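## Task

Move the mug onto the coffee table in the adjoining room and leave it upright. It fails if it drops more than a few centimetres, is struck hard, or ends up not standing. The robot must not topple or finish leaning. The mug must stay put without the robot holding it.

## Robot and tools

Robot: TidyBot++, a mobile base 0.54 m long, 0.50 m wide and 0.38 m tall on four powered casters, carrying one seven-joint arm with a two-finger gripper. The shoulder sits 0.12 m ahead of the base centre, 0.68 m up. Cameras: base_camera (fixed on the base) and wrist_camera (fisheye, looks along the hand). Loose objects may occasionally get a brief shove from outside.

Frames: the base frame has its origin on the floor below the base centre, x forward, y left, z up. hand_pose is reported in this frame and is the point between the finger pads; its z axis runs out along the fingers and the fingers close along its y axis. The odometry frame is the base frame at the scene's start. base_odometry heading is positive to the left, -3.142 to 3.142; it counts wheel rotation, so slipping shows as motion, and it drifts a few cm and several degrees over about thirty moves. base_tilt is in degrees, positive when leaning forward or right, with up to about 1 degree fixed bias.

execute_actions: argument actions is a list holding one action or none (none just reports state and images). cameras is an optional list of base_camera, wrist_camera or all; omitted or null means all, [] means none; the pictures line gives the image order. One action may contain:
- base: exactly one key, each a relative offset from where the base last reported itself. translate_m: straight drive in metres, forward positive, -2 to 2. strafe_m: sideways in metres, left positive, -2 to 2. rotate_rad: turn in place in radians, counter-clockwise from above positive, -6.3 to 6.3.
- joints: absolute target angles by name (not offsets): joint_1_rad (whole-arm yaw, any angle; positive is clockwise from above, opposite to rotate_rad), joint_2_rad shoulder -2.249 to 2.249, joint_3_rad (upper-arm roll, any angle), joint_4_rad elbow -2.579 to 2.579, joint_5_rad (forearm roll, any angle), joint_6_rad wrist -2.099 to 2.099, joint_7_rad (hand roll, any angle; hand pointing down, positive is counter-clockwise from above, 1.57 opens fingers left/right), gripper_pos 0 (open) to 1 (closed). Done-tolerance is 0.039 rad for joints 1-4, 0.056 for 5-7, 0.03 for the gripper. Unbounded joints go the short way; turn further in steps under half a turn.
- speeds: optional caps for this action only: translate_m and strafe_m 0.05 to 0.5 m/s, rotate_rad 0.1 to 1.57 rad/s (defaults are the maxima). A base move needing over 8.667 s is rejected; no action exceeds 15 s.
Base and joint motions start together. Unknown keys or out-of-range numbers reject the call with no motion. Anything left out may still be driving toward its previous target. If a result reports a stop, later motion calls in the same reply are skipped.

wait: seconds, 0 to 10; nothing new is commanded; returns state and images. zoom_image: camera (base_camera or wrist_camera) and region [x0, y0, x1, y1] in pixels of that camera's latest full image, at most 504 by 504. finished_scene: scene, the number of the scene being closed; irreversible; its result says whether the task succeeded and gives the next task.

Arm geometry: upper arm 0.42 m, forearm 0.31 m, hand 0.31 m to the hand point. With joint_1_rad 0, joint_3_rad 3.14, joint_5_rad 0 (roughly the start), the arm moves in the base's x-z plane and the tilt from vertical (forward positive) is joint_2_rad for the upper arm, joint_2_rad - joint_4_rad for the forearm, and that minus joint_6_rad for the hand. Sum length*sin for forward reach from the shoulder, length*cos for height. Joints move up to 1.39 rad/s (1.22 for 5-7). The arm starts folded, hand down, reaching at most 0.08 m beyond the base front with the elbow up to 1.15 m high. A downward hand reaches about 0.94 m high at most, only near the base. Finger gap is about 85*(1 - gripper_pos) mm; closed fingertips go about 20 mm past the hand point. At gripper_pos 1 each finger presses about 96-120 N; done means nothing held, off_target means an object stopped the fingers.

Result lines: base_status and joint_status report how each motion ended: done, off_target (resting away from target, maybe still pushing), contact_stop or time_out (target abandoned, holding in place). A blocked base pushes until it times out and may still say done though short. "joint command not followed" with a cause means arm targets were withheld, usually for self-collision; they may be retried on later actions. on_its_own lists uncommanded changes. motor_effort is percent of maximum with the action's peak in brackets; readings are biased and noisy. ARM HIT means a hard hit on the base or the arm itself. Motor temperatures are listed per arm joint; MOTOR HOT appears from 60 °C and an OVER-TEMPERATURE FAULT at 75 °C makes the arm sag, with limit_stop_at_motor_heat in joint_status (resend the target).

Accuracy: friction and sensor error leave the hand 1-2 cm off, more when stretched out. To correct, send each joint its previous command plus (desired minus read). Held loads make the arm sag; never command a joint to its current reading while carrying. Trust camera images over hand_pose.

Avoid: dropping or slamming objects, knocking the mug, driving while the arm is snagged above about 0.8 m (tipping risk), pushing or pulling sideways on a raised hand, driving the arm into things (torque faults above 104.5 N m for joints 1-4 or 51.3 for 5-7 freeze the arm for 10 s), hitting the base with the arm (nothing prevents it), and touching the floor with the fingers. Release objects upright and let them stand on their own before finishing. Less robot motion time is better.

Each tool is called after "Request:" by a JSON object that holds its "name" and its "arguments".

## Session

Request:
{"name": "execute_actions", "arguments": {"actions": []}}

Scene clock: 0.00 s.
Motor temperatures (°C, as the motors report them): [31 31 30 34 33 41 44]
base_odometry: x=+0.000 y=+0.000 heading=+0.000 (m, m, rad; odometry frame)
base_tilt: forward=-0.3 right=+0.2 (deg)
base_status: not commanded
joint_positions: joint_1_rad=-0.017 joint_2_rad=-0.380 joint_3_rad=+3.153 joint_4_rad=-2.500 joint_5_rad=-0.011 joint_6_rad=-0.867 joint_7_rad=+1.532 gripper_pos=+0.000
joint_status: not commanded
motor_effort: joint_1_rad=+0 joint_2_rad=+1 joint_3_rad=+2 joint_4_rad=+11 joint_5_rad=+0 joint_6_rad=+2 joint_7_rad=+0 (%)
hand_pose: x=+0.2788 y=+0.0054 z=+0.6008 quat_wxyz=(-0.008, +0.997, -0.019, +0.077) (m; base frame)
pictures: base_camera, wrist_camera
Images, in order (width x height): base_camera 644x364, wrist_camera 644x476.

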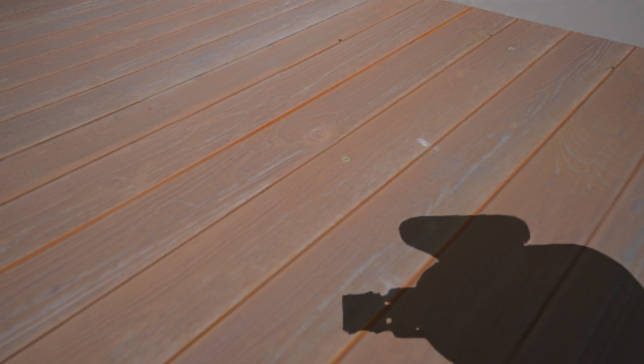

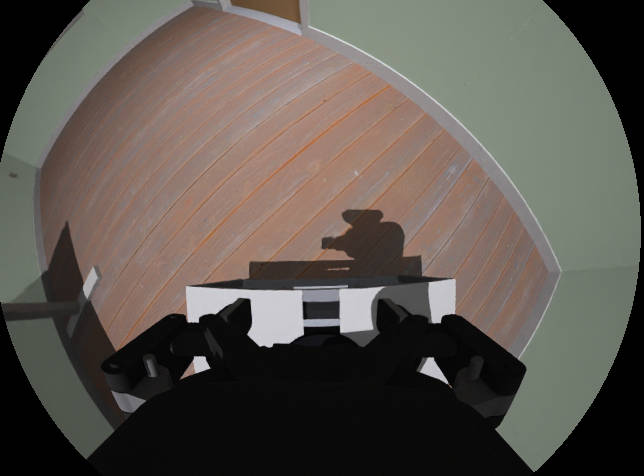

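Request:
{"name": "execute_actions", "arguments": {"actions": [{"joints":{"joint_6_rad":0.2},"base":{"rotate_rad":1.0}}]}}

Scene clock: 4.07 s.
Motor temperatures (°C, as the motors report them): [31 31 30 34 33 41 44]
base_odometry: x=+0.000 y=+0.000 heading=+0.999 (m, m, rad; odometry frame)
base_tilt: forward=-0.3 right=+0.2 (deg)
base_status: done
joint_positions: joint_1_rad=-0.017 joint_2_rad=-0.380 joint_3_rad=+3.152 joint_4_rad=-2.500 joint_5_rad=-0.011 joint_6_rad=+0.201 joint_7_rad=+1.532 gripper_pos=+0.000
joint_status: all done
motor_effort: joint_1_rad=+0(1) joint_2_rad=-5(5) joint_3_rad=+2(3) joint_4_rad=+17(17) joint_5_rad=-1(1) joint_6_rad=+10(10) joint_7_rad=+0(0) (%)
hand_pose: x=+0.5237 y=+0.0030 z=+0.8020 quat_wxyz=(-0.017, +0.819, -0.019, +0.574) (m; base frame)
pictures: base_camera, wrist_camera
camera_calibration (this result's frames):
wrist_camera: T_world_to_cam=[[-0.0128659, -0.999324, -0.0344338, 0.0373866], [-0.35043, 0.036759, -0.935867, 0.982364], [0.936501, 0.0000258215, -0.350666, -0.0762093], [0, 0, 0, 1]] pos_world=[0.416101, 0.00125259, 0.893925]
Images, in order (width x height): base_camera 644x364, wrist_camera 644x476.

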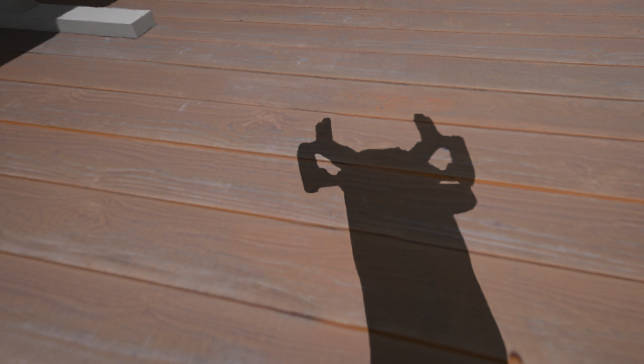

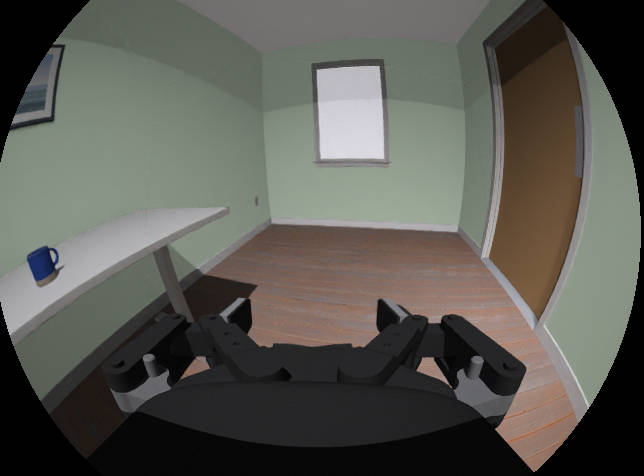

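Request:
{"name": "execute_actions", "arguments": {"actions": [{"joints":{"joint_6_rad":0.35},"base":{"rotate_rad":1.1}}]}}

Scene clock: 10.30 s.
Motor temperatures (°C, as the motors report them): [31 31 30 34 33 41 44]
base_odometry: x=+0.000 y=+0.000 heading=+2.099 (m, m, rad; odometry frame)
base_tilt: forward=-0.3 right=+0.2 (deg)
base_status: done
joint_positions: joint_1_rad=-0.017 joint_2_rad=-0.380 joint_3_rad=+3.152 joint_4_rad=-2.500 joint_5_rad=-0.011 joint_6_rad=+0.342 joint_7_rad=+1.532 gripper_pos=+0.000
joint_status: all done
motor_effort: joint_1_rad=-1(1) joint_2_rad=-6(6) joint_3_rad=+2(3) joint_4_rad=+17(19) joint_5_rad=-1(1) joint_6_rad=+10(10) joint_7_rad=+0(0) (%)
hand_pose: x=+0.5359 y=+0.0028 z=+0.8446 quat_wxyz=(-0.018, +0.776, -0.018, +0.630) (m; base frame)
pictures: base_camera, wrist_camera
camera_calibration (this result's frames):
wrist_camera: T_world_to_cam=[[-0.00904979, -0.999314, -0.0359111, 0.0380014], [-0.214632, 0.0370167, -0.975993, 0.987628], [0.976653, -0.00112488, -0.21482, -0.208952], [0, 0, 0, 1]] pos_world=[0.416394, 0.00118152, 0.920396]
Images, in order (width x height): base_camera 644x364, wrist_camera 644x476.

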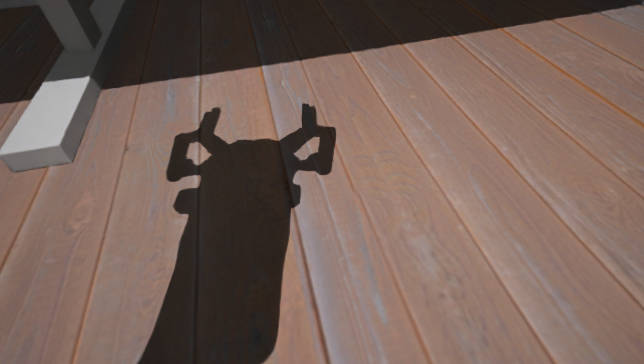

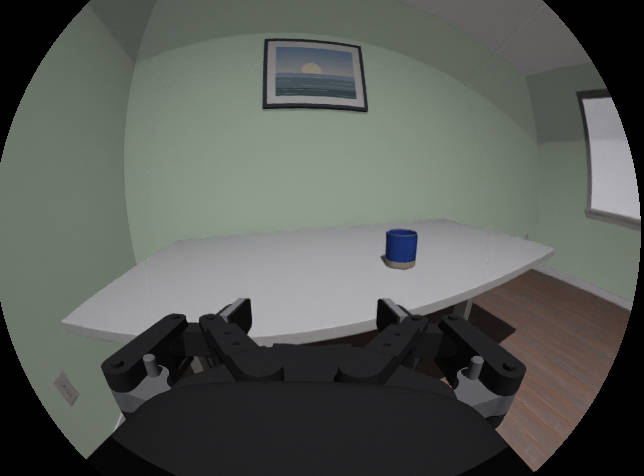

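Request:
{"name": "execute_actions", "arguments": {"actions": [{"joints":{"joint_1_rad":0,"joint_2_rad":0.3,"joint_3_rad":3.14,"joint_4_rad":-2.2,"joint_5_rad":0,"joint_6_rad":0.765,"joint_7_rad":1.57},"base":{"rotate_rad":-0.217}}]}}

Scene clock: 25.83 s.
Motor temperatures (°C, as the motors report them): [31 31 30 34 33 42 44]
base_odometry: x=+0.000 y=+0.000 heading=+1.883 (m, m, rad; odometry frame)
base_tilt: forward=-0.3 right=+0.1 (deg)
base_status: done
joint_positions: joint_1_rad=-0.017 joint_2_rad=+0.284 joint_3_rad=+3.151 joint_4_rad=-2.224 joint_5_rad=-0.011 joint_6_rad=+0.742 joint_7_rad=+1.537 gripper_pos=+0.000
joint_status: all done
motor_effort: joint_1_rad=+0(1) joint_2_rad=-24(25) joint_3_rad=+1(3) joint_4_rad=+13(18) joint_5_rad=-1(0) joint_6_rad=+10(10) joint_7_rad=+0(0) (%)
hand_pose: x=+0.7286 y=+0.0039 z=+0.7720 quat_wxyz=(-0.012, +0.772, -0.015, +0.635) (m; base frame)
pictures: base_camera, wrist_camera
camera_calibration (this result's frames):
wrist_camera: T_world_to_cam=[[-0.0109973, -0.999708, -0.0215, 0.0285606], [-0.203115, 0.0232864, -0.978878, 0.951976], [0.979093, -0.00639808, -0.203312, -0.423359], [0, 0, 0, 1]] pos_world=[0.608183, 0.00367554, 0.846409]
Images, in order (width x height): base_camera 644x364, wrist_camera 644x476.

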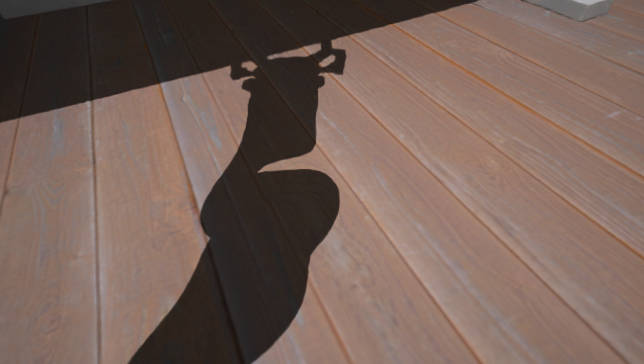

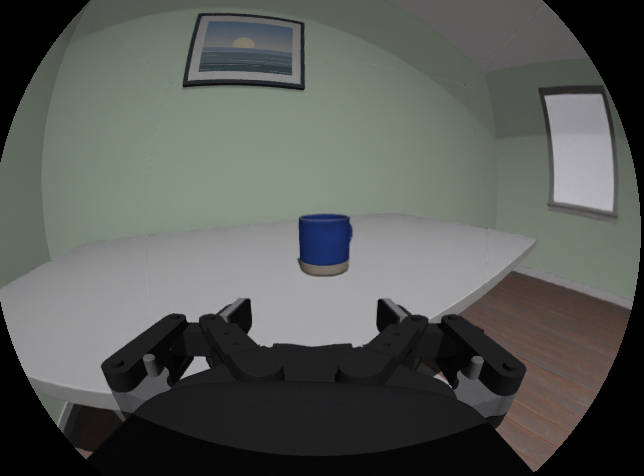

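Request:
{"name": "execute_actions", "arguments": {"actions": [{"base":{"strafe_m":-0.01},"joints":{"joint_7_rad":1.6}}], "cameras": []}}

Request:
{"name": "execute_actions", "arguments": {"actions": [{"base":{"translate_m":0.11}}], "cameras": ["wrist_camera"]}}

Scene clock: 29.20 s.
Motor temperatures (°C, as the motors report them): [31 31 30 34 33 42 44]
base_odometry: x=+0.009 y=+0.003 heading=+1.884 (m, m, rad; odometry frame)
base_tilt: forward=-0.3 right=+0.2 (deg)
base_status: done
joint_positions: joint_1_rad=-0.013 joint_2_rad=+0.284 joint_3_rad=+3.147 joint_4_rad=-2.224 joint_5_rad=-0.011 joint_6_rad=+0.742 joint_7_rad=+1.572 gripper_pos=+0.000
joint_status: all done
motor_effort: joint_1_rad=+0(3) joint_2_rad=-24(25) joint_3_rad=+2(3) joint_4_rad=+13(13) joint_5_rad=-2(1) joint_6_rad=+10(10) joint_7_rad=-1(1) (%)
hand_pose: x=+0.7286 y=+0.0037 z=+0.7722 quat_wxyz=(-0.001, +0.773, -0.002, +0.635) (m; base frame)
pictures: none
No camera images: the call's "cameras" was empty. Leave "cameras" out to get every camera's image.

Scene clock: 30.50 s.
Motor temperatures (°C, as the motors report them): [31 31 30 34 33 42 44]
base_odometry: x=-0.025 y=+0.108 heading=+1.885 (m, m, rad; odometry frame)
base_tilt: forward=-0.3 right=+0.2 (deg)
base_status: done
joint_positions: joint_1_rad=-0.013 joint_2_rad=+0.289 joint_3_rad=+3.147 joint_4_rad=-2.217 joint_5_rad=-0.011 joint_6_rad=+0.744 joint_7_rad=+1.572 gripper_pos=+0.000
joint_status: not commanded
motor_effort: joint_1_rad=-1(1) joint_2_rad=-24(27) joint_3_rad=+1(1) joint_4_rad=+13(14) joint_5_rad=+0(1) joint_6_rad=+10(11) joint_7_rad=+0(0) (%)
hand_pose: x=+0.7312 y=+0.0038 z=+0.7729 quat_wxyz=(-0.001, +0.771, -0.002, +0.636) (m; base frame)
pictures: wrist_camera
camera_calibration (this result's frames):
wrist_camera: T_world_to_cam=[[-0.00433921, -0.99993, 0.0109786, -0.00142235], [-0.19946, -0.00989262, -0.979856, 0.951603], [0.979896, -0.00644159, -0.199403, -0.429387], [0, 0, 0, 1]] pos_world=[0.610555, 0.00522565, 0.846828]
Images, in order (width x height): wrist_camera 644x476.

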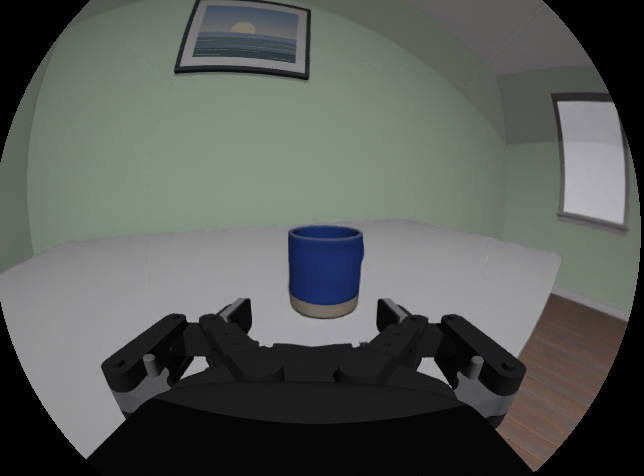

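Request:
{"name": "execute_actions", "arguments": {"actions": [{"base":{"strafe_m":-0.009}}], "cameras": []}}

Request:
{"name": "execute_actions", "arguments": {"actions": [{"base":{"translate_m":0.06},"speeds":{"translate_m":0.1}}], "cameras": ["wrist_camera"]}}

Scene clock: 35.27 s.
Motor temperatures (°C, as the motors report them): [31 31 30 34 33 42 44]
base_odometry: x=-0.016 y=+0.111 heading=+1.885 (m, m, rad; odometry frame)
base_tilt: forward=-0.3 right=+0.2 (deg)
base_status: done
joint_positions: joint_1_rad=-0.011 joint_2_rad=+0.289 joint_3_rad=+3.145 joint_4_rad=-2.217 joint_5_rad=-0.011 joint_6_rad=+0.744 joint_7_rad=+1.572 gripper_pos=+0.000
joint_status: not commanded
motor_effort: joint_1_rad=-1(3) joint_2_rad=-24(25) joint_3_rad=+1(4) joint_4_rad=+13(13) joint_5_rad=+0(2) joint_6_rad=+10(10) joint_7_rad=+0(0) (%)
hand_pose: x=+0.7312 y=+0.0037 z=+0.7730 quat_wxyz=(-0.001, +0.771, -0.002, +0.636) (m; base frame)
pictures: none
No camera images: the call's "cameras" was empty. Leave "cameras" out to get every camera's image.

Scene clock: 36.43 s.
Motor temperatures (°C, as the motors report them): [31 31 30 34 33 42 44]
base_odometry: x=-0.034 y=+0.168 heading=+1.885 (m, m, rad; odometry frame)
base_tilt: forward=-0.3 right=+0.2 (deg)
base_status: done
joint_positions: joint_1_rad=-0.011 joint_2_rad=+0.290 joint_3_rad=+3.145 joint_4_rad=-2.216 joint_5_rad=-0.011 joint_6_rad=+0.744 joint_7_rad=+1.572 gripper_pos=+0.000
joint_status: not commanded
motor_effort: joint_1_rad=-1(2) joint_2_rad=-25(27) joint_3_rad=+1(3) joint_4_rad=+13(14) joint_5_rad=-1(1) joint_6_rad=+10(11) joint_7_rad=-1(1) (%)
hand_pose: x=+0.7316 y=+0.0036 z=+0.7733 quat_wxyz=(-0.001, +0.771, -0.002, +0.637) (m; base frame)
pictures: wrist_camera
camera_calibration (this result's frames):
wrist_camera: T_world_to_cam=[[-0.00459832, -0.999935, 0.0104579, -0.00102808], [-0.198415, -0.00933776, -0.980074, 0.951415], [0.980107, -0.0065817, -0.198359, -0.430605], [0, 0, 0, 1]] pos_world=[0.610809, 0.00502196, 0.847053]
Images, in order (width x height): wrist_camera 644x476.

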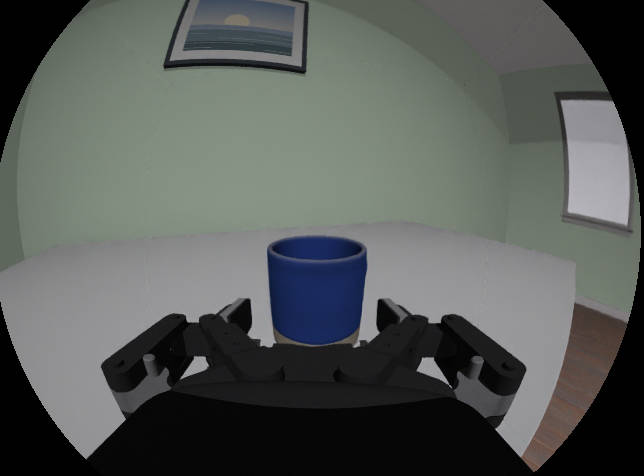

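Request:
{"name": "execute_actions", "arguments": {"actions": [{"base":{"translate_m":0.045},"speeds":{"translate_m":0.08}}], "cameras": ["wrist_camera"]}}

Scene clock: 38.87 s.
Motor temperatures (°C, as the motors report them): [31 31 30 34 33 42 44]
base_odometry: x=-0.048 y=+0.211 heading=+1.885 (m, m, rad; odometry frame)
base_tilt: forward=-0.3 right=+0.1 (deg)
base_status: done
joint_positions: joint_1_rad=-0.011 joint_2_rad=+0.290 joint_3_rad=+3.145 joint_4_rad=-2.216 joint_5_rad=-0.011 joint_6_rad=+0.745 joint_7_rad=+1.572 gripper_pos=+0.000
joint_status: not commanded
motor_effort: joint_1_rad=+0(2) joint_2_rad=-24(27) joint_3_rad=+1(0) joint_4_rad=+13(14) joint_5_rad=+0(0) joint_6_rad=+10(10) joint_7_rad=+0(0) (%)
hand_pose: x=+0.7317 y=+0.0036 z=+0.7733 quat_wxyz=(-0.001, +0.771, -0.002, +0.637) (m; base frame)
pictures: wrist_camera
camera_calibration (this result's frames):
wrist_camera: T_world_to_cam=[[-0.00459988, -0.999935, 0.0104579, -0.00102494], [-0.198251, -0.00933855, -0.980107, 0.951384], [0.98014, -0.00658167, -0.198195, -0.430925], [0, 0, 0, 1]] pos_world=[0.610976, 0.00502347, 0.847061]
Images, in order (width x height): wrist_camera 644x476.

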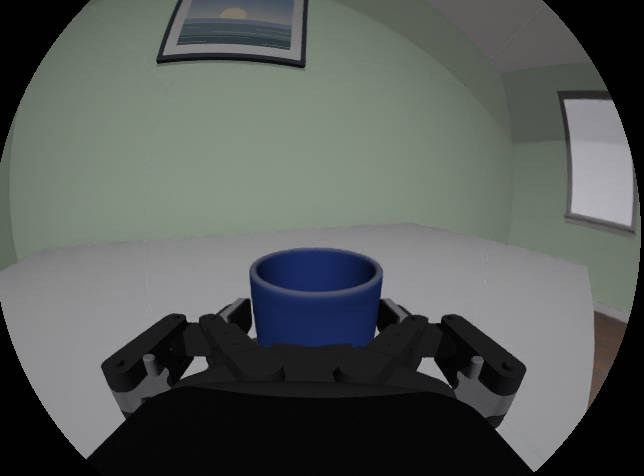

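Request:
{"name": "execute_actions", "arguments": {"actions": [{"joints":{"gripper_pos":1}}], "cameras": []}}

Request:
{"name": "execute_actions", "arguments": {"actions": [{"joints":{"joint_2_rad":0.2,"joint_4_rad":-2.2,"joint_6_rad":0.68}}], "cameras": ["wrist_camera"]}}

Scene clock: 42.73 s.
Motor temperatures (°C, as the motors report them): [31 31 30 34 33 42 44]
base_odometry: x=-0.048 y=+0.211 heading=+1.885 (m, m, rad; odometry frame)
base_tilt: forward=-0.3 right=+0.2 (deg)
base_status: not commanded
joint_positions: joint_1_rad=-0.011 joint_2_rad=+0.290 joint_3_rad=+3.145 joint_4_rad=-2.216 joint_5_rad=-0.011 joint_6_rad=+0.746 joint_7_rad=+1.572 gripper_pos=+0.124
joint_status: gripper_pos off_target (ended at +0.124, target +1.000)
motor_effort: joint_1_rad=+0(2) joint_2_rad=-24(24) joint_3_rad=+2(0) joint_4_rad=+13(13) joint_5_rad=-1(0) joint_6_rad=+10(10) joint_7_rad=+0(0) (%)
hand_pose: x=+0.7318 y=+0.0036 z=+0.7737 quat_wxyz=(-0.001, +0.771, -0.002, +0.637) (m; base frame)
pictures: none
No camera images: the call's "cameras" was empty. Leave "cameras" out to get every camera's image.

Scene clock: 43.70 s.
Motor temperatures (°C, as the motors report them): [31 31 30 34 33 42 44]
base_odometry: x=-0.048 y=+0.211 heading=+1.885 (m, m, rad; odometry frame)
base_tilt: forward=-0.3 right=+0.2 (deg)
base_status: not commanded
joint_positions: joint_1_rad=-0.011 joint_2_rad=+0.236 joint_3_rad=+3.145 joint_4_rad=-2.216 joint_5_rad=-0.011 joint_6_rad=+0.682 joint_7_rad=+1.572 gripper_pos=+0.124
joint_status: all done
motor_effort: joint_1_rad=-1(0) joint_2_rad=-26(29) joint_3_rad=+1(1) joint_4_rad=+16(17) joint_5_rad=-1(0) joint_6_rad=+13(14) joint_7_rad=+0(0) (%)
hand_pose: x=+0.7227 y=+0.0037 z=+0.7868 quat_wxyz=(-0.002, +0.774, -0.002, +0.633) (m; base frame)
pictures: wrist_camera
camera_calibration (this result's frames):
wrist_camera: T_world_to_cam=[[-0.00414036, -0.999943, 0.00981945, -0.000976728], [-0.206918, -0.00875034, -0.978319, 0.967671], [0.97835, -0.00608241, -0.20687, -0.411314], [0, 0, 0, 1]] pos_world=[0.602633, 0.004989, 0.861612]
Images, in order (width x height): wrist_camera 644x476.

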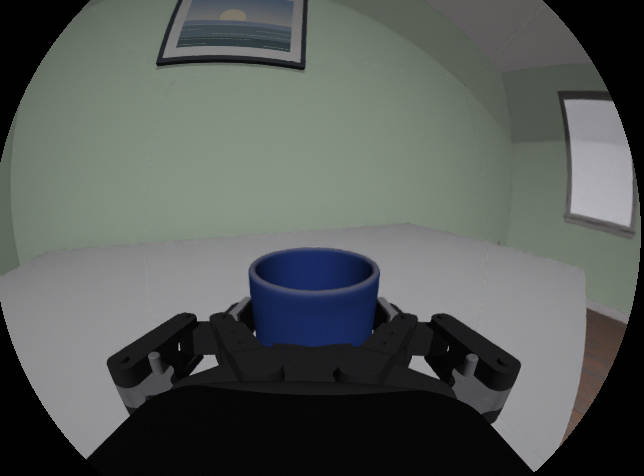

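Request:
{"name": "execute_actions", "arguments": {"actions": [{"joints":{"joint_2_rad":-0.8,"joint_4_rad":-2.5,"joint_6_rad":-0.04},"base":{"translate_m":-0.35}}], "cameras": []}}

Request:
{"name": "execute_actions", "arguments": {"actions": [{"base":{"rotate_rad":-1.175}}], "cameras": ["wrist_camera"]}}

Request:
{"name": "execute_actions", "arguments": {"actions": [{"base":{"translate_m":1.78},"joints":{"joint_1_rad":1.57}}]}}

Scene clock: 56.57 s.
Motor temperatures (°C, as the motors report them): [31 31 30 34 33 42 44]
base_odometry: x=+0.060 y=-0.122 heading=+1.885 (m, m, rad; odometry frame)
base_tilt: forward=-0.3 right=+0.2 (deg)
base_status: done
joint_positions: joint_1_rad=-0.011 joint_2_rad=-0.772 joint_3_rad=+3.144 joint_4_rad=-2.496 joint_5_rad=-0.011 joint_6_rad=-0.039 joint_7_rad=+1.572 gripper_pos=+0.124
joint_status: all done
motor_effort: joint_1_rad=+0(3) joint_2_rad=+3(29) joint_3_rad=+2(4) joint_4_rad=+22(23) joint_5_rad=-1(1) joint_6_rad=+13(14) joint_7_rad=+0(0) (%)
hand_pose: x=+0.4418 y=+0.0039 z=+0.8759 quat_wxyz=(-0.007, +0.772, -0.001, +0.636) (m; base frame)
pictures: none
No camera images: the call's "cameras" was empty. Leave "cameras" out to get every camera's image.

Scene clock: 58.60 s.
Motor temperatures (°C, as the motors report them): [31 31 30 34 33 42 44]
base_odometry: x=+0.060 y=-0.122 heading=+0.711 (m, m, rad; odometry frame)
base_tilt: forward=-0.3 right=+0.2 (deg)
base_status: done
joint_positions: joint_1_rad=-0.011 joint_2_rad=-0.772 joint_3_rad=+3.144 joint_4_rad=-2.496 joint_5_rad=-0.011 joint_6_rad=-0.039 joint_7_rad=+1.572 gripper_pos=+0.124
joint_status: not commanded
motor_effort: joint_1_rad=-1(1) joint_2_rad=+3(3) joint_3_rad=+2(3) joint_4_rad=+22(23) joint_5_rad=-1(1) joint_6_rad=+13(13) joint_7_rad=+0(1) (%)
hand_pose: x=+0.4418 y=+0.0041 z=+0.8758 quat_wxyz=(-0.007, +0.772, -0.001, +0.636) (m; base frame)
pictures: wrist_camera
camera_calibration (this result's frames):
wrist_camera: T_world_to_cam=[[0.00423049, -0.999985, 0.00342088, -0.0007465], [-0.200217, -0.00419866, -0.979743, 0.994914], [0.979742, 0.00345987, -0.200232, -0.124448], [0, 0, 0, 1]] pos_world=[0.321129, 0.00386139, 0.949844]
Images, in order (width x height): wrist_camera 644x476.

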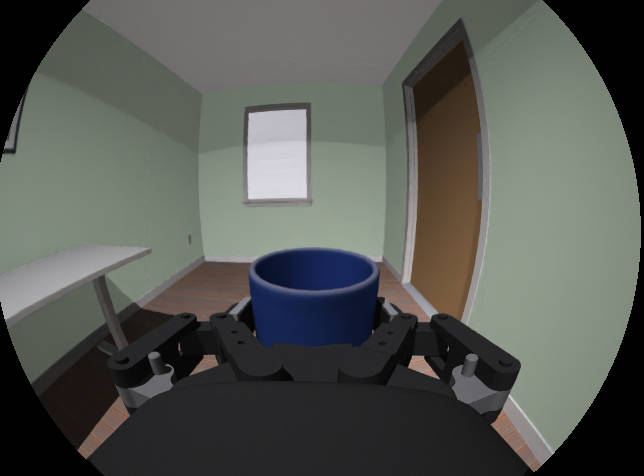

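Scene clock: 63.53 s.
Motor temperatures (°C, as the motors report them): [31 31 30 34 33 42 44]
base_odometry: x=+1.411 y=+1.037 heading=+0.710 (m, m, rad; odometry frame)
base_tilt: forward=-0.3 right=+0.1 (deg)
base_status: done
joint_positions: joint_1_rad=+1.550 joint_2_rad=-0.775 joint_3_rad=+3.143 joint_4_rad=-2.497 joint_5_rad=-0.011 joint_6_rad=-0.039 joint_7_rad=+1.572 gripper_pos=+0.124
joint_status: all done
motor_effort: joint_1_rad=+0(1) joint_2_rad=+3(7) joint_3_rad=+2(3) joint_4_rad=+22(23) joint_5_rad=+0(1) joint_6_rad=+13(13) joint_7_rad=+0(0) (%)
hand_pose: x=+0.1265 y=-0.3220 z=+0.8764 quat_wxyz=(+0.443, +0.548, -0.543, +0.457) (m; base frame)
pictures: base_camera, wrist_camera
camera_calibration (this result's frames):
wrist_camera: T_world_to_cam=[[-0.999883, -0.0148378, 0.00372895, 0.118533], [-0.00659439, 0.198048, -0.98017, 0.971971], [0.0138051, -0.98008, -0.198123, -0.0107297], [0, 0, 0, 1]] pos_world=[0.125076, -0.201254, 0.950129]
Images, in order (width x height): base_camera 644x364, wrist_camera 644x476.

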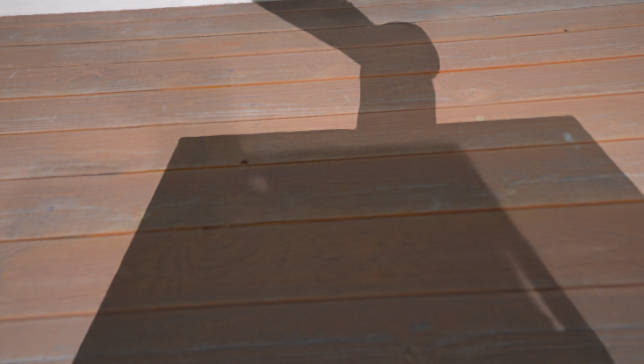

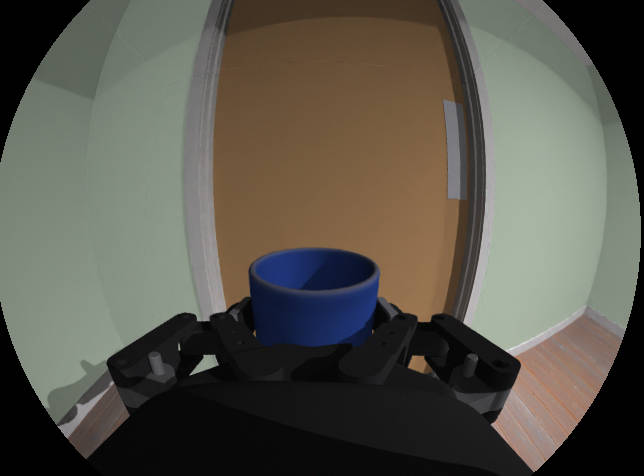

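Request:
{"name": "execute_actions", "arguments": {"actions": [{"base":{"rotate_rad":-1.57},"joints":{"joint_1_rad":2.85,"joint_2_rad":-0.2,"joint_4_rad":-2.5,"joint_6_rad":0.56}}], "cameras": []}}

Request:
{"name": "execute_actions", "arguments": {"actions": [{"base":{"translate_m":0.55}}]}}

Scene clock: 73.57 s.
Motor temperatures (°C, as the motors report them): [31 31 30 35 33 42 44]
base_odometry: x=+1.411 y=+1.037 heading=-0.860 (m, m, rad; odometry frame)
base_tilt: forward=-0.3 right=+0.2 (deg)
base_status: done
joint_positions: joint_1_rad=+2.830 joint_2_rad=-0.209 joint_3_rad=+3.142 joint_4_rad=-2.497 joint_5_rad=-0.011 joint_6_rad=+0.517 joint_7_rad=+1.572 gripper_pos=+0.124
joint_status: all done
motor_effort: joint_1_rad=+0(1) joint_2_rad=-12(12) joint_3_rad=+2(4) joint_4_rad=+18(22) joint_5_rad=-1(0) joint_6_rad=+13(13) joint_7_rad=+0(0) (%)
hand_pose: x=-0.3140 y=-0.1390 z=+0.8251 quat_wxyz=(+0.625, +0.115, -0.765, +0.099) (m; base frame)
pictures: none
No camera images: the call's "cameras" was empty. Leave "cameras" out to get every camera's image.

Scene clock: 76.03 s.
Motor temperatures (°C, as the motors report them): [31 31 30 35 33 42 44]
base_odometry: x=+1.769 y=+0.620 heading=-0.860 (m, m, rad; odometry frame)
base_tilt: forward=-0.3 right=+0.2 (deg)
base_status: done
joint_positions: joint_1_rad=+2.830 joint_2_rad=-0.204 joint_3_rad=+3.142 joint_4_rad=-2.499 joint_5_rad=-0.011 joint_6_rad=+0.518 joint_7_rad=+1.572 gripper_pos=+0.124
joint_status: not commanded
motor_effort: joint_1_rad=+0(0) joint_2_rad=-12(14) joint_3_rad=+2(2) joint_4_rad=+19(19) joint_5_rad=-1(0) joint_6_rad=+13(13) joint_7_rad=+0(1) (%)
hand_pose: x=-0.3143 y=-0.1390 z=+0.8219 quat_wxyz=(+0.623, +0.115, -0.767, +0.098) (m; base frame)
pictures: base_camera, wrist_camera
camera_calibration (this result's frames):
wrist_camera: T_world_to_cam=[[-0.296607, 0.954969, 0.00766734, 0.0333029], [0.201855, 0.0705379, -0.976872, 0.924509], [-0.933423, -0.2882, -0.213687, -0.0248037], [0, 0, 0, 1]] pos_world=[-0.199891, -0.104165, 0.897572]
Images, in order (width x height): base_camera 644x364, wrist_camera 644x476.

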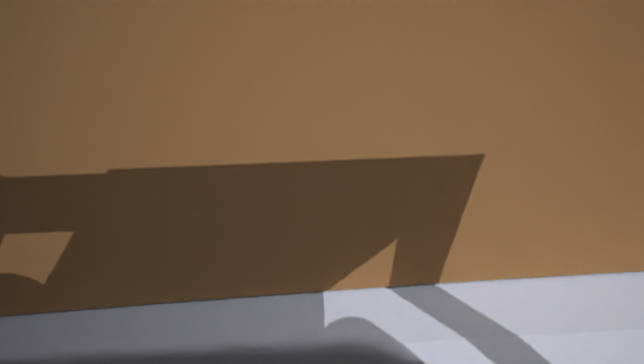

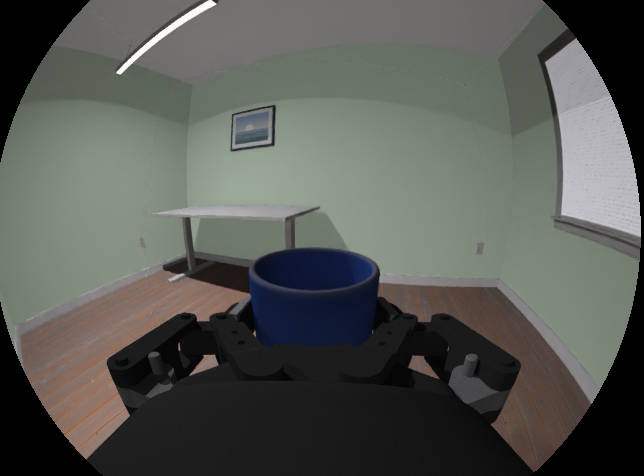

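Request:
{"name": "execute_actions", "arguments": {"actions": [{"base":{"translate_m":0.45},"speeds":{"translate_m":0.1}}]}}

Scene clock: 86.20 s.
Motor temperatures (°C, as the motors report them): [31 31 30 35 33 42 44]
base_odometry: x=+2.061 y=+0.282 heading=-0.858 (m, m, rad; odometry frame)
base_tilt: forward=-0.3 right=+0.2 (deg)
base_status: translate_m time_out (by the wheels' count: +0.446 of +0.450)
joint_positions: joint_1_rad=+2.839 joint_2_rad=-0.191 joint_3_rad=+3.140 joint_4_rad=-2.508 joint_5_rad=-0.011 joint_6_rad=+0.532 joint_7_rad=+1.572 gripper_pos=+0.124
joint_status: not commanded
motor_effort: joint_1_rad=+0(3) joint_2_rad=-12(18) joint_3_rad=+2(5) joint_4_rad=+18(20) joint_5_rad=-1(2) joint_6_rad=+13(15) joint_7_rad=+0(0) (%)
hand_pose: x=-0.3153 y=-0.1359 z=+0.8152 quat_wxyz=(+0.620, +0.113, -0.770, +0.095) (m; base frame)
pictures: base_camera, wrist_camera
camera_calibration (this result's frames):
wrist_camera: T_world_to_cam=[[-0.289665, 0.957093, 0.00817965, 0.0321345], [0.210008, 0.071892, -0.975053, 0.919208], [-0.933805, -0.280721, -0.221821, -0.0187119], [0, 0, 0, 1]] pos_world=[-0.201205, -0.102092, 0.891863]
Images, in order (width x height): base_camera 644x364, wrist_camera 644x476.

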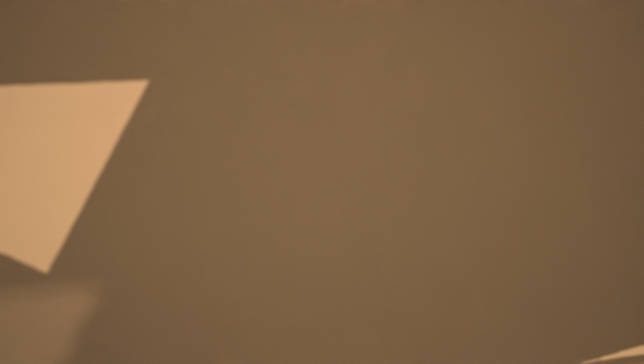

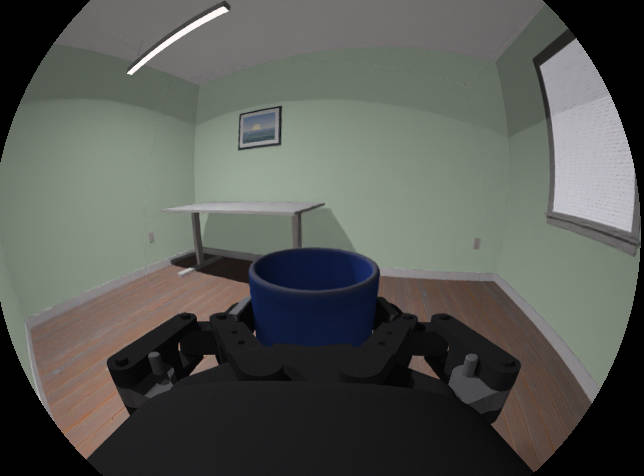

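Request:
{"name": "execute_actions", "arguments": {"actions": [{"base":{"translate_m":-0.08}}], "cameras": ["base_camera"]}}

Request:
{"name": "execute_actions", "arguments": {"actions": [{"base":{"strafe_m":-0.15}}], "cameras": ["base_camera"]}}

Scene clock: 89.73 s.
Motor temperatures (°C, as the motors report them): [31 31 30 35 33 42 44]
base_odometry: x=+2.009 y=+0.342 heading=-0.859 (m, m, rad; odometry frame)
base_tilt: forward=-0.3 right=+0.2 (deg)
base_status: done
joint_positions: joint_1_rad=+2.839 joint_2_rad=-0.191 joint_3_rad=+3.140 joint_4_rad=-2.508 joint_5_rad=-0.011 joint_6_rad=+0.532 joint_7_rad=+1.572 gripper_pos=+0.124
joint_status: not commanded
motor_effort: joint_1_rad=+0(1) joint_2_rad=-12(16) joint_3_rad=+2(3) joint_4_rad=+18(20) joint_5_rad=-1(2) joint_6_rad=+13(14) joint_7_rad=+0(0) (%)
hand_pose: x=-0.3153 y=-0.1359 z=+0.8151 quat_wxyz=(+0.620, +0.113, -0.771, +0.095) (m; base frame)
pictures: base_camera
Images, in order (width x height): base_camera 644x364.

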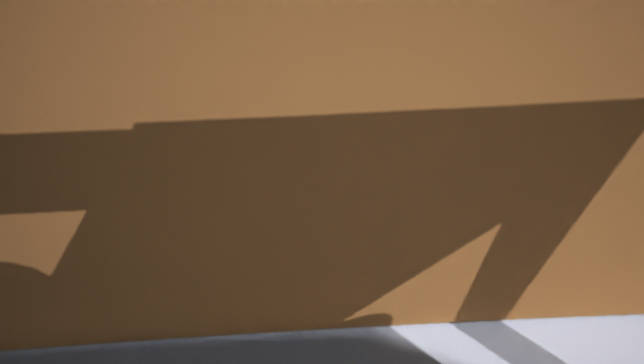

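Scene clock: 91.20 s.
Motor temperatures (°C, as the motors report them): [31 31 30 35 33 42 44]
base_odometry: x=+1.895 y=+0.244 heading=-0.859 (m, m, rad; odometry frame)
base_tilt: forward=-0.3 right=+0.2 (deg)
base_status: done
joint_positions: joint_1_rad=+2.839 joint_2_rad=-0.191 joint_3_rad=+3.138 joint_4_rad=-2.508 joint_5_rad=-0.011 joint_6_rad=+0.532 joint_7_rad=+1.572 gripper_pos=+0.124
joint_status: not commanded
motor_effort: joint_1_rad=-1(3) joint_2_rad=-12(13) joint_3_rad=+2(0) joint_4_rad=+18(18) joint_5_rad=-1(0) joint_6_rad=+13(13) joint_7_rad=+0(1) (%)
hand_pose: x=-0.3151 y=-0.1366 z=+0.8151 quat_wxyz=(+0.620, +0.114, -0.770, +0.096) (m; base frame)
pictures: base_camera
Images, in order (width x height): base_camera 644x364.

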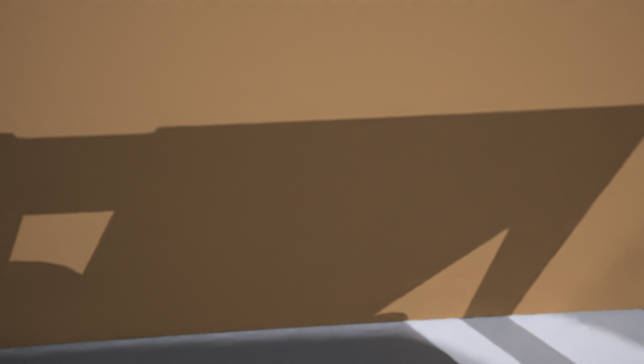

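Request:
{"name": "execute_actions", "arguments": {"actions": [{"base":{"translate_m":0.4},"speeds":{"translate_m":0.2}}]}}

Scene clock: 98.93 s.
Motor temperatures (°C, as the motors report them): [31 31 30 35 33 42 44]
base_odometry: x=+2.131 y=-0.025 heading=-0.818 (m, m, rad; odometry frame)
base_tilt: forward=-0.4 right=+0.2 (deg)
base_status: translate_m time_out (by the wheels' count: +0.358 of +0.400)
joint_positions: joint_1_rad=+2.845 joint_2_rad=-0.189 joint_3_rad=+3.140 joint_4_rad=-2.516 joint_5_rad=-0.010 joint_6_rad=+0.537 joint_7_rad=+1.572 gripper_pos=+0.124
joint_status: not commanded
motor_effort: joint_1_rad=+0(8) joint_2_rad=-12(24) joint_3_rad=+1(11) joint_4_rad=+19(24) joint_5_rad=+0(5) joint_6_rad=+13(16) joint_7_rad=+0(0) (%)
hand_pose: x=-0.3144 y=-0.1327 z=+0.8116 quat_wxyz=(+0.619, +0.111, -0.772, +0.093) (m; base frame)
pictures: base_camera, wrist_camera
camera_calibration (this result's frames):
wrist_camera: T_world_to_cam=[[-0.284269, 0.9587, 0.00926353, 0.0303973], [0.214855, 0.0731183, -0.973905, 0.916022], [-0.93436, -0.274861, -0.226767, -0.0132418], [0, 0, 0, 1]] pos_world=[-0.200544, -0.0997594, 0.888834]
Images, in order (width x height): base_camera 644x364, wrist_camera 644x476.

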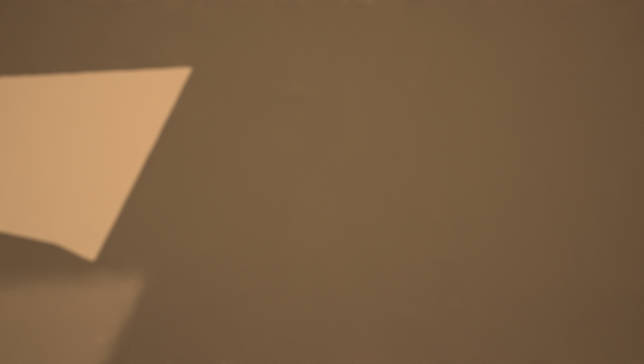

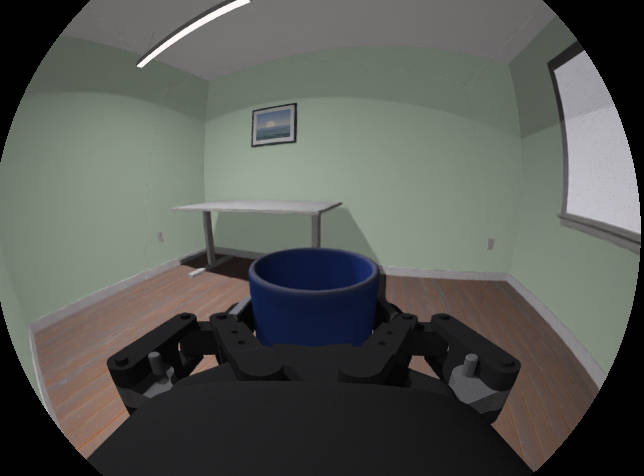

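Request:
{"name": "execute_actions", "arguments": {"actions": [{"base":{"translate_m":-0.3}}], "cameras": ["base_camera"]}}

Request:
{"name": "execute_actions", "arguments": {"actions": [{"base":{"rotate_rad":-0.5}}], "cameras": ["base_camera"]}}

Scene clock: 102.93 s.
Motor temperatures (°C, as the motors report them): [31 31 30 35 33 42 44]
base_odometry: x=+1.926 y=+0.194 heading=-0.819 (m, m, rad; odometry frame)
base_tilt: forward=-0.3 right=+0.2 (deg)
base_status: done
joint_positions: joint_1_rad=+2.845 joint_2_rad=-0.189 joint_3_rad=+3.140 joint_4_rad=-2.516 joint_5_rad=-0.010 joint_6_rad=+0.537 joint_7_rad=+1.572 gripper_pos=+0.124
joint_status: not commanded
motor_effort: joint_1_rad=-1(2) joint_2_rad=-11(16) joint_3_rad=+2(0) joint_4_rad=+18(19) joint_5_rad=-1(1) joint_6_rad=+13(14) joint_7_rad=+0(0) (%)
hand_pose: x=-0.3145 y=-0.1327 z=+0.8115 quat_wxyz=(+0.618, +0.111, -0.772, +0.093) (m; base frame)
pictures: base_camera
Images, in order (width x height): base_camera 644x364.

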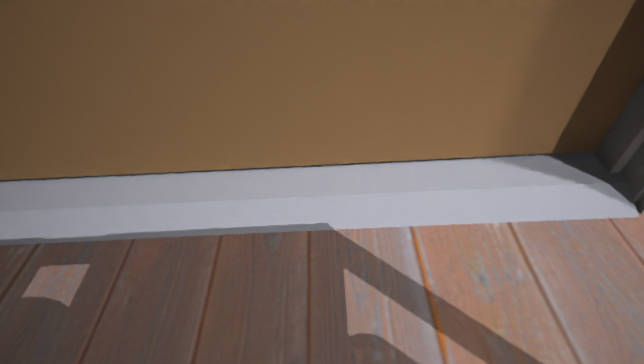

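Scene clock: 104.37 s.
Motor temperatures (°C, as the motors report them): [31 31 30 35 33 42 44]
base_odometry: x=+1.926 y=+0.194 heading=-1.318 (m, m, rad; odometry frame)
base_tilt: forward=-0.3 right=+0.2 (deg)
base_status: done
joint_positions: joint_1_rad=+2.845 joint_2_rad=-0.189 joint_3_rad=+3.140 joint_4_rad=-2.516 joint_5_rad=-0.010 joint_6_rad=+0.537 joint_7_rad=+1.572 gripper_pos=+0.124
joint_status: not commanded
motor_effort: joint_1_rad=-1(1) joint_2_rad=-12(13) joint_3_rad=+2(3) joint_4_rad=+18(18) joint_5_rad=-1(2) joint_6_rad=+13(13) joint_7_rad=+0(0) (%)
hand_pose: x=-0.3145 y=-0.1327 z=+0.8115 quat_wxyz=(+0.618, +0.111, -0.772, +0.093) (m; base frame)
pictures: base_camera
Images, in order (width x height): base_camera 644x364.

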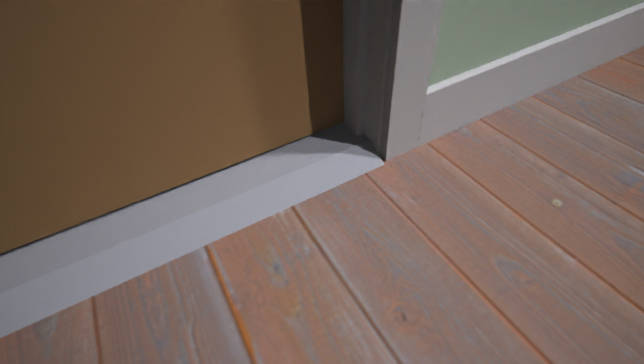

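Request:
{"name": "execute_actions", "arguments": {"actions": [{"base":{"rotate_rad":0.78}}], "cameras": []}}

Request:
{"name": "execute_actions", "arguments": {"actions": [{"base":{"strafe_m":-0.17}}], "cameras": ["base_camera"]}}

Request:
{"name": "execute_actions", "arguments": {"actions": [{"base":{"translate_m":0.4},"speeds":{"translate_m":0.15}}]}}

Scene clock: 113.07 s.
Motor temperatures (°C, as the motors report them): [31 31 30 35 33 42 44]
base_odometry: x=+1.926 y=+0.194 heading=-0.539 (m, m, rad; odometry frame)
base_tilt: forward=-0.3 right=+0.2 (deg)
base_status: done
joint_positions: joint_1_rad=+2.845 joint_2_rad=-0.189 joint_3_rad=+3.140 joint_4_rad=-2.516 joint_5_rad=-0.010 joint_6_rad=+0.537 joint_7_rad=+1.572 gripper_pos=+0.124
joint_status: not commanded
motor_effort: joint_1_rad=-1(1) joint_2_rad=-12(12) joint_3_rad=+2(2) joint_4_rad=+18(18) joint_5_rad=-1(0) joint_6_rad=+13(13) joint_7_rad=+0(1) (%)
hand_pose: x=-0.3145 y=-0.1328 z=+0.8115 quat_wxyz=(+0.618, +0.111, -0.772, +0.093) (m; base frame)
pictures: none
No camera images: the call's "cameras" was empty. Leave "cameras" out to get every camera's image.

Scene clock: 114.60 s.
Motor temperatures (°C, as the motors report them): [31 31 30 35 33 42 44]
base_odometry: x=+1.839 y=+0.048 heading=-0.538 (m, m, rad; odometry frame)
base_tilt: forward=-0.3 right=+0.2 (deg)
base_status: done
joint_positions: joint_1_rad=+2.845 joint_2_rad=-0.189 joint_3_rad=+3.138 joint_4_rad=-2.516 joint_5_rad=-0.010 joint_6_rad=+0.537 joint_7_rad=+1.572 gripper_pos=+0.124
joint_status: not commanded
motor_effort: joint_1_rad=+0(3) joint_2_rad=-12(13) joint_3_rad=+2(1) joint_4_rad=+18(18) joint_5_rad=-1(0) joint_6_rad=+13(13) joint_7_rad=-1(1) (%)
hand_pose: x=-0.3142 y=-0.1335 z=+0.8115 quat_wxyz=(+0.618, +0.112, -0.772, +0.093) (m; base frame)
pictures: base_camera
Images, in order (width x height): base_camera 644x364.

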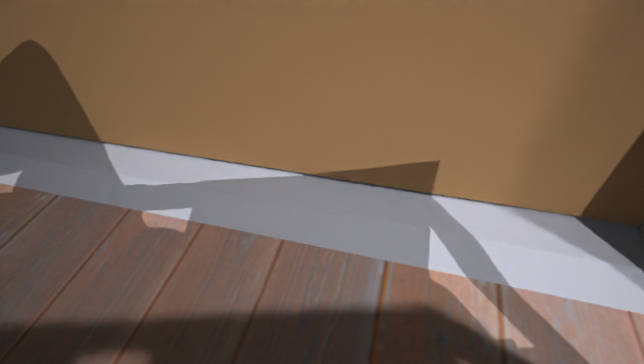

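Scene clock: 120.53 s.
Motor temperatures (°C, as the motors report them): [31 31 30 35 33 42 44]
base_odometry: x=+2.179 y=-0.156 heading=-0.543 (m, m, rad; odometry frame)
base_tilt: forward=-0.4 right=+0.1 (deg)
base_status: translate_m time_out (by the wheels' count: +0.396 of +0.400)
joint_positions: joint_1_rad=+2.846 joint_2_rad=-0.187 joint_3_rad=+3.139 joint_4_rad=-2.516 joint_5_rad=-0.010 joint_6_rad=+0.538 joint_7_rad=+1.572 gripper_pos=+0.124
joint_status: not commanded
motor_effort: joint_1_rad=-1(3) joint_2_rad=-10(18) joint_3_rad=+1(6) joint_4_rad=+18(22) joint_5_rad=+0(2) joint_6_rad=+13(15) joint_7_rad=+0(1) (%)
hand_pose: x=-0.3147 y=-0.1335 z=+0.8109 quat_wxyz=(+0.618, +0.112, -0.773, +0.093) (m; base frame)
pictures: base_camera, wrist_camera
camera_calibration (this result's frames):
wrist_camera: T_world_to_cam=[[-0.285568, 0.958311, 0.00956058, 0.0303501], [0.215936, 0.0740601, -0.973595, 0.915681], [-0.933714, -0.275963, -0.228083, -0.012676], [0, 0, 0, 1]] pos_world=[-0.200897, -0.100398, 0.888321]
Images, in order (width x height): base_camera 644x364, wrist_camera 644x476.

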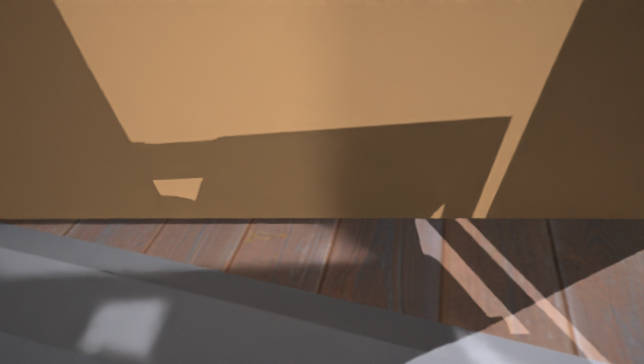

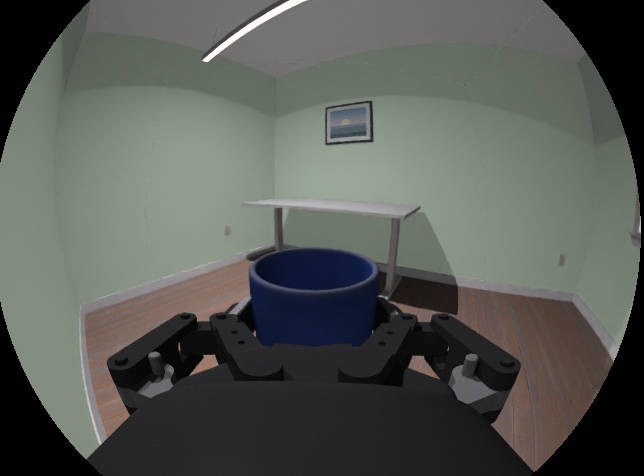

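Request:
{"name": "execute_actions", "arguments": {"actions": [{"base":{"strafe_m":0.12}}], "cameras": ["base_camera"]}}

Request:
{"name": "execute_actions", "arguments": {"actions": [{"base":{"rotate_rad":-0.3}}]}}

Scene clock: 124.83 s.
Motor temperatures (°C, as the motors report them): [31 31 30 35 33 42 44]
base_odometry: x=+2.241 y=-0.053 heading=-0.543 (m, m, rad; odometry frame)
base_tilt: forward=-0.3 right=+0.2 (deg)
base_status: done
joint_positions: joint_1_rad=+2.846 joint_2_rad=-0.187 joint_3_rad=+3.141 joint_4_rad=-2.516 joint_5_rad=-0.010 joint_6_rad=+0.538 joint_7_rad=+1.572 gripper_pos=+0.124
joint_status: not commanded
motor_effort: joint_1_rad=-1(1) joint_2_rad=-12(16) joint_3_rad=+2(4) joint_4_rad=+18(19) joint_5_rad=-1(2) joint_6_rad=+13(14) joint_7_rad=+0(0) (%)
hand_pose: x=-0.3149 y=-0.1326 z=+0.8109 quat_wxyz=(+0.618, +0.111, -0.773, +0.093) (m; base frame)
pictures: base_camera
Images, in order (width x height): base_camera 644x364.

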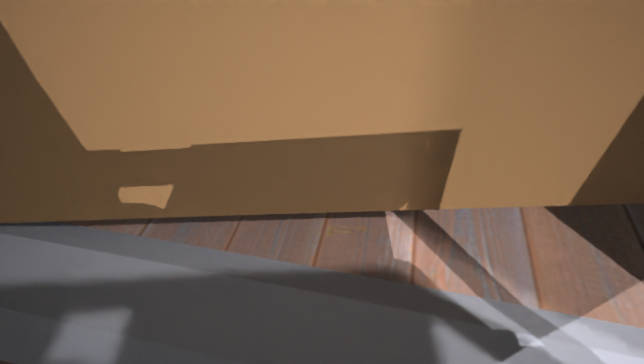

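Scene clock: 126.00 s.
Motor temperatures (°C, as the motors report them): [31 31 30 35 33 42 44]
base_odometry: x=+2.241 y=-0.053 heading=-0.843 (m, m, rad; odometry frame)
base_tilt: forward=-0.3 right=+0.2 (deg)
base_status: done
joint_positions: joint_1_rad=+2.846 joint_2_rad=-0.187 joint_3_rad=+3.141 joint_4_rad=-2.516 joint_5_rad=-0.010 joint_6_rad=+0.538 joint_7_rad=+1.572 gripper_pos=+0.124
joint_status: not commanded
motor_effort: joint_1_rad=+0(1) joint_2_rad=-12(14) joint_3_rad=+1(2) joint_4_rad=+18(19) joint_5_rad=+0(0) joint_6_rad=+13(13) joint_7_rad=+0(0) (%)
hand_pose: x=-0.3149 y=-0.1326 z=+0.8109 quat_wxyz=(+0.618, +0.111, -0.773, +0.093) (m; base frame)
pictures: base_camera, wrist_camera
camera_calibration (this result's frames):
wrist_camera: T_world_to_cam=[[-0.283666, 0.958879, 0.00918455, 0.0303802], [0.216126, 0.0732623, -0.973613, 0.915681], [-0.93425, -0.274195, -0.228021, -0.0126764], [0, 0, 0, 1]] pos_world=[-0.201128, -0.0996916, 0.888349]
Images, in order (width x height): base_camera 644x364, wrist_camera 644x476.

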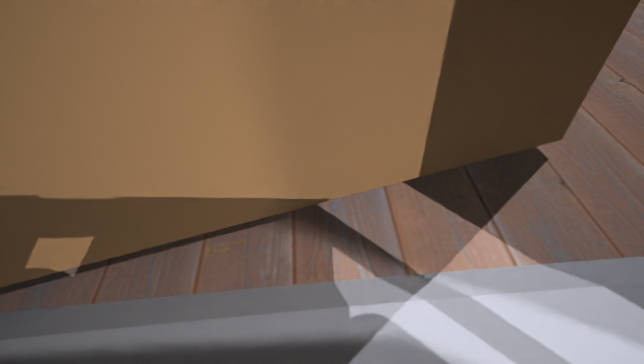

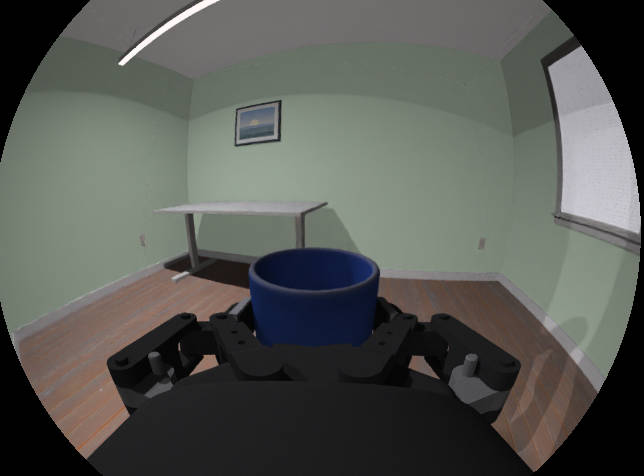

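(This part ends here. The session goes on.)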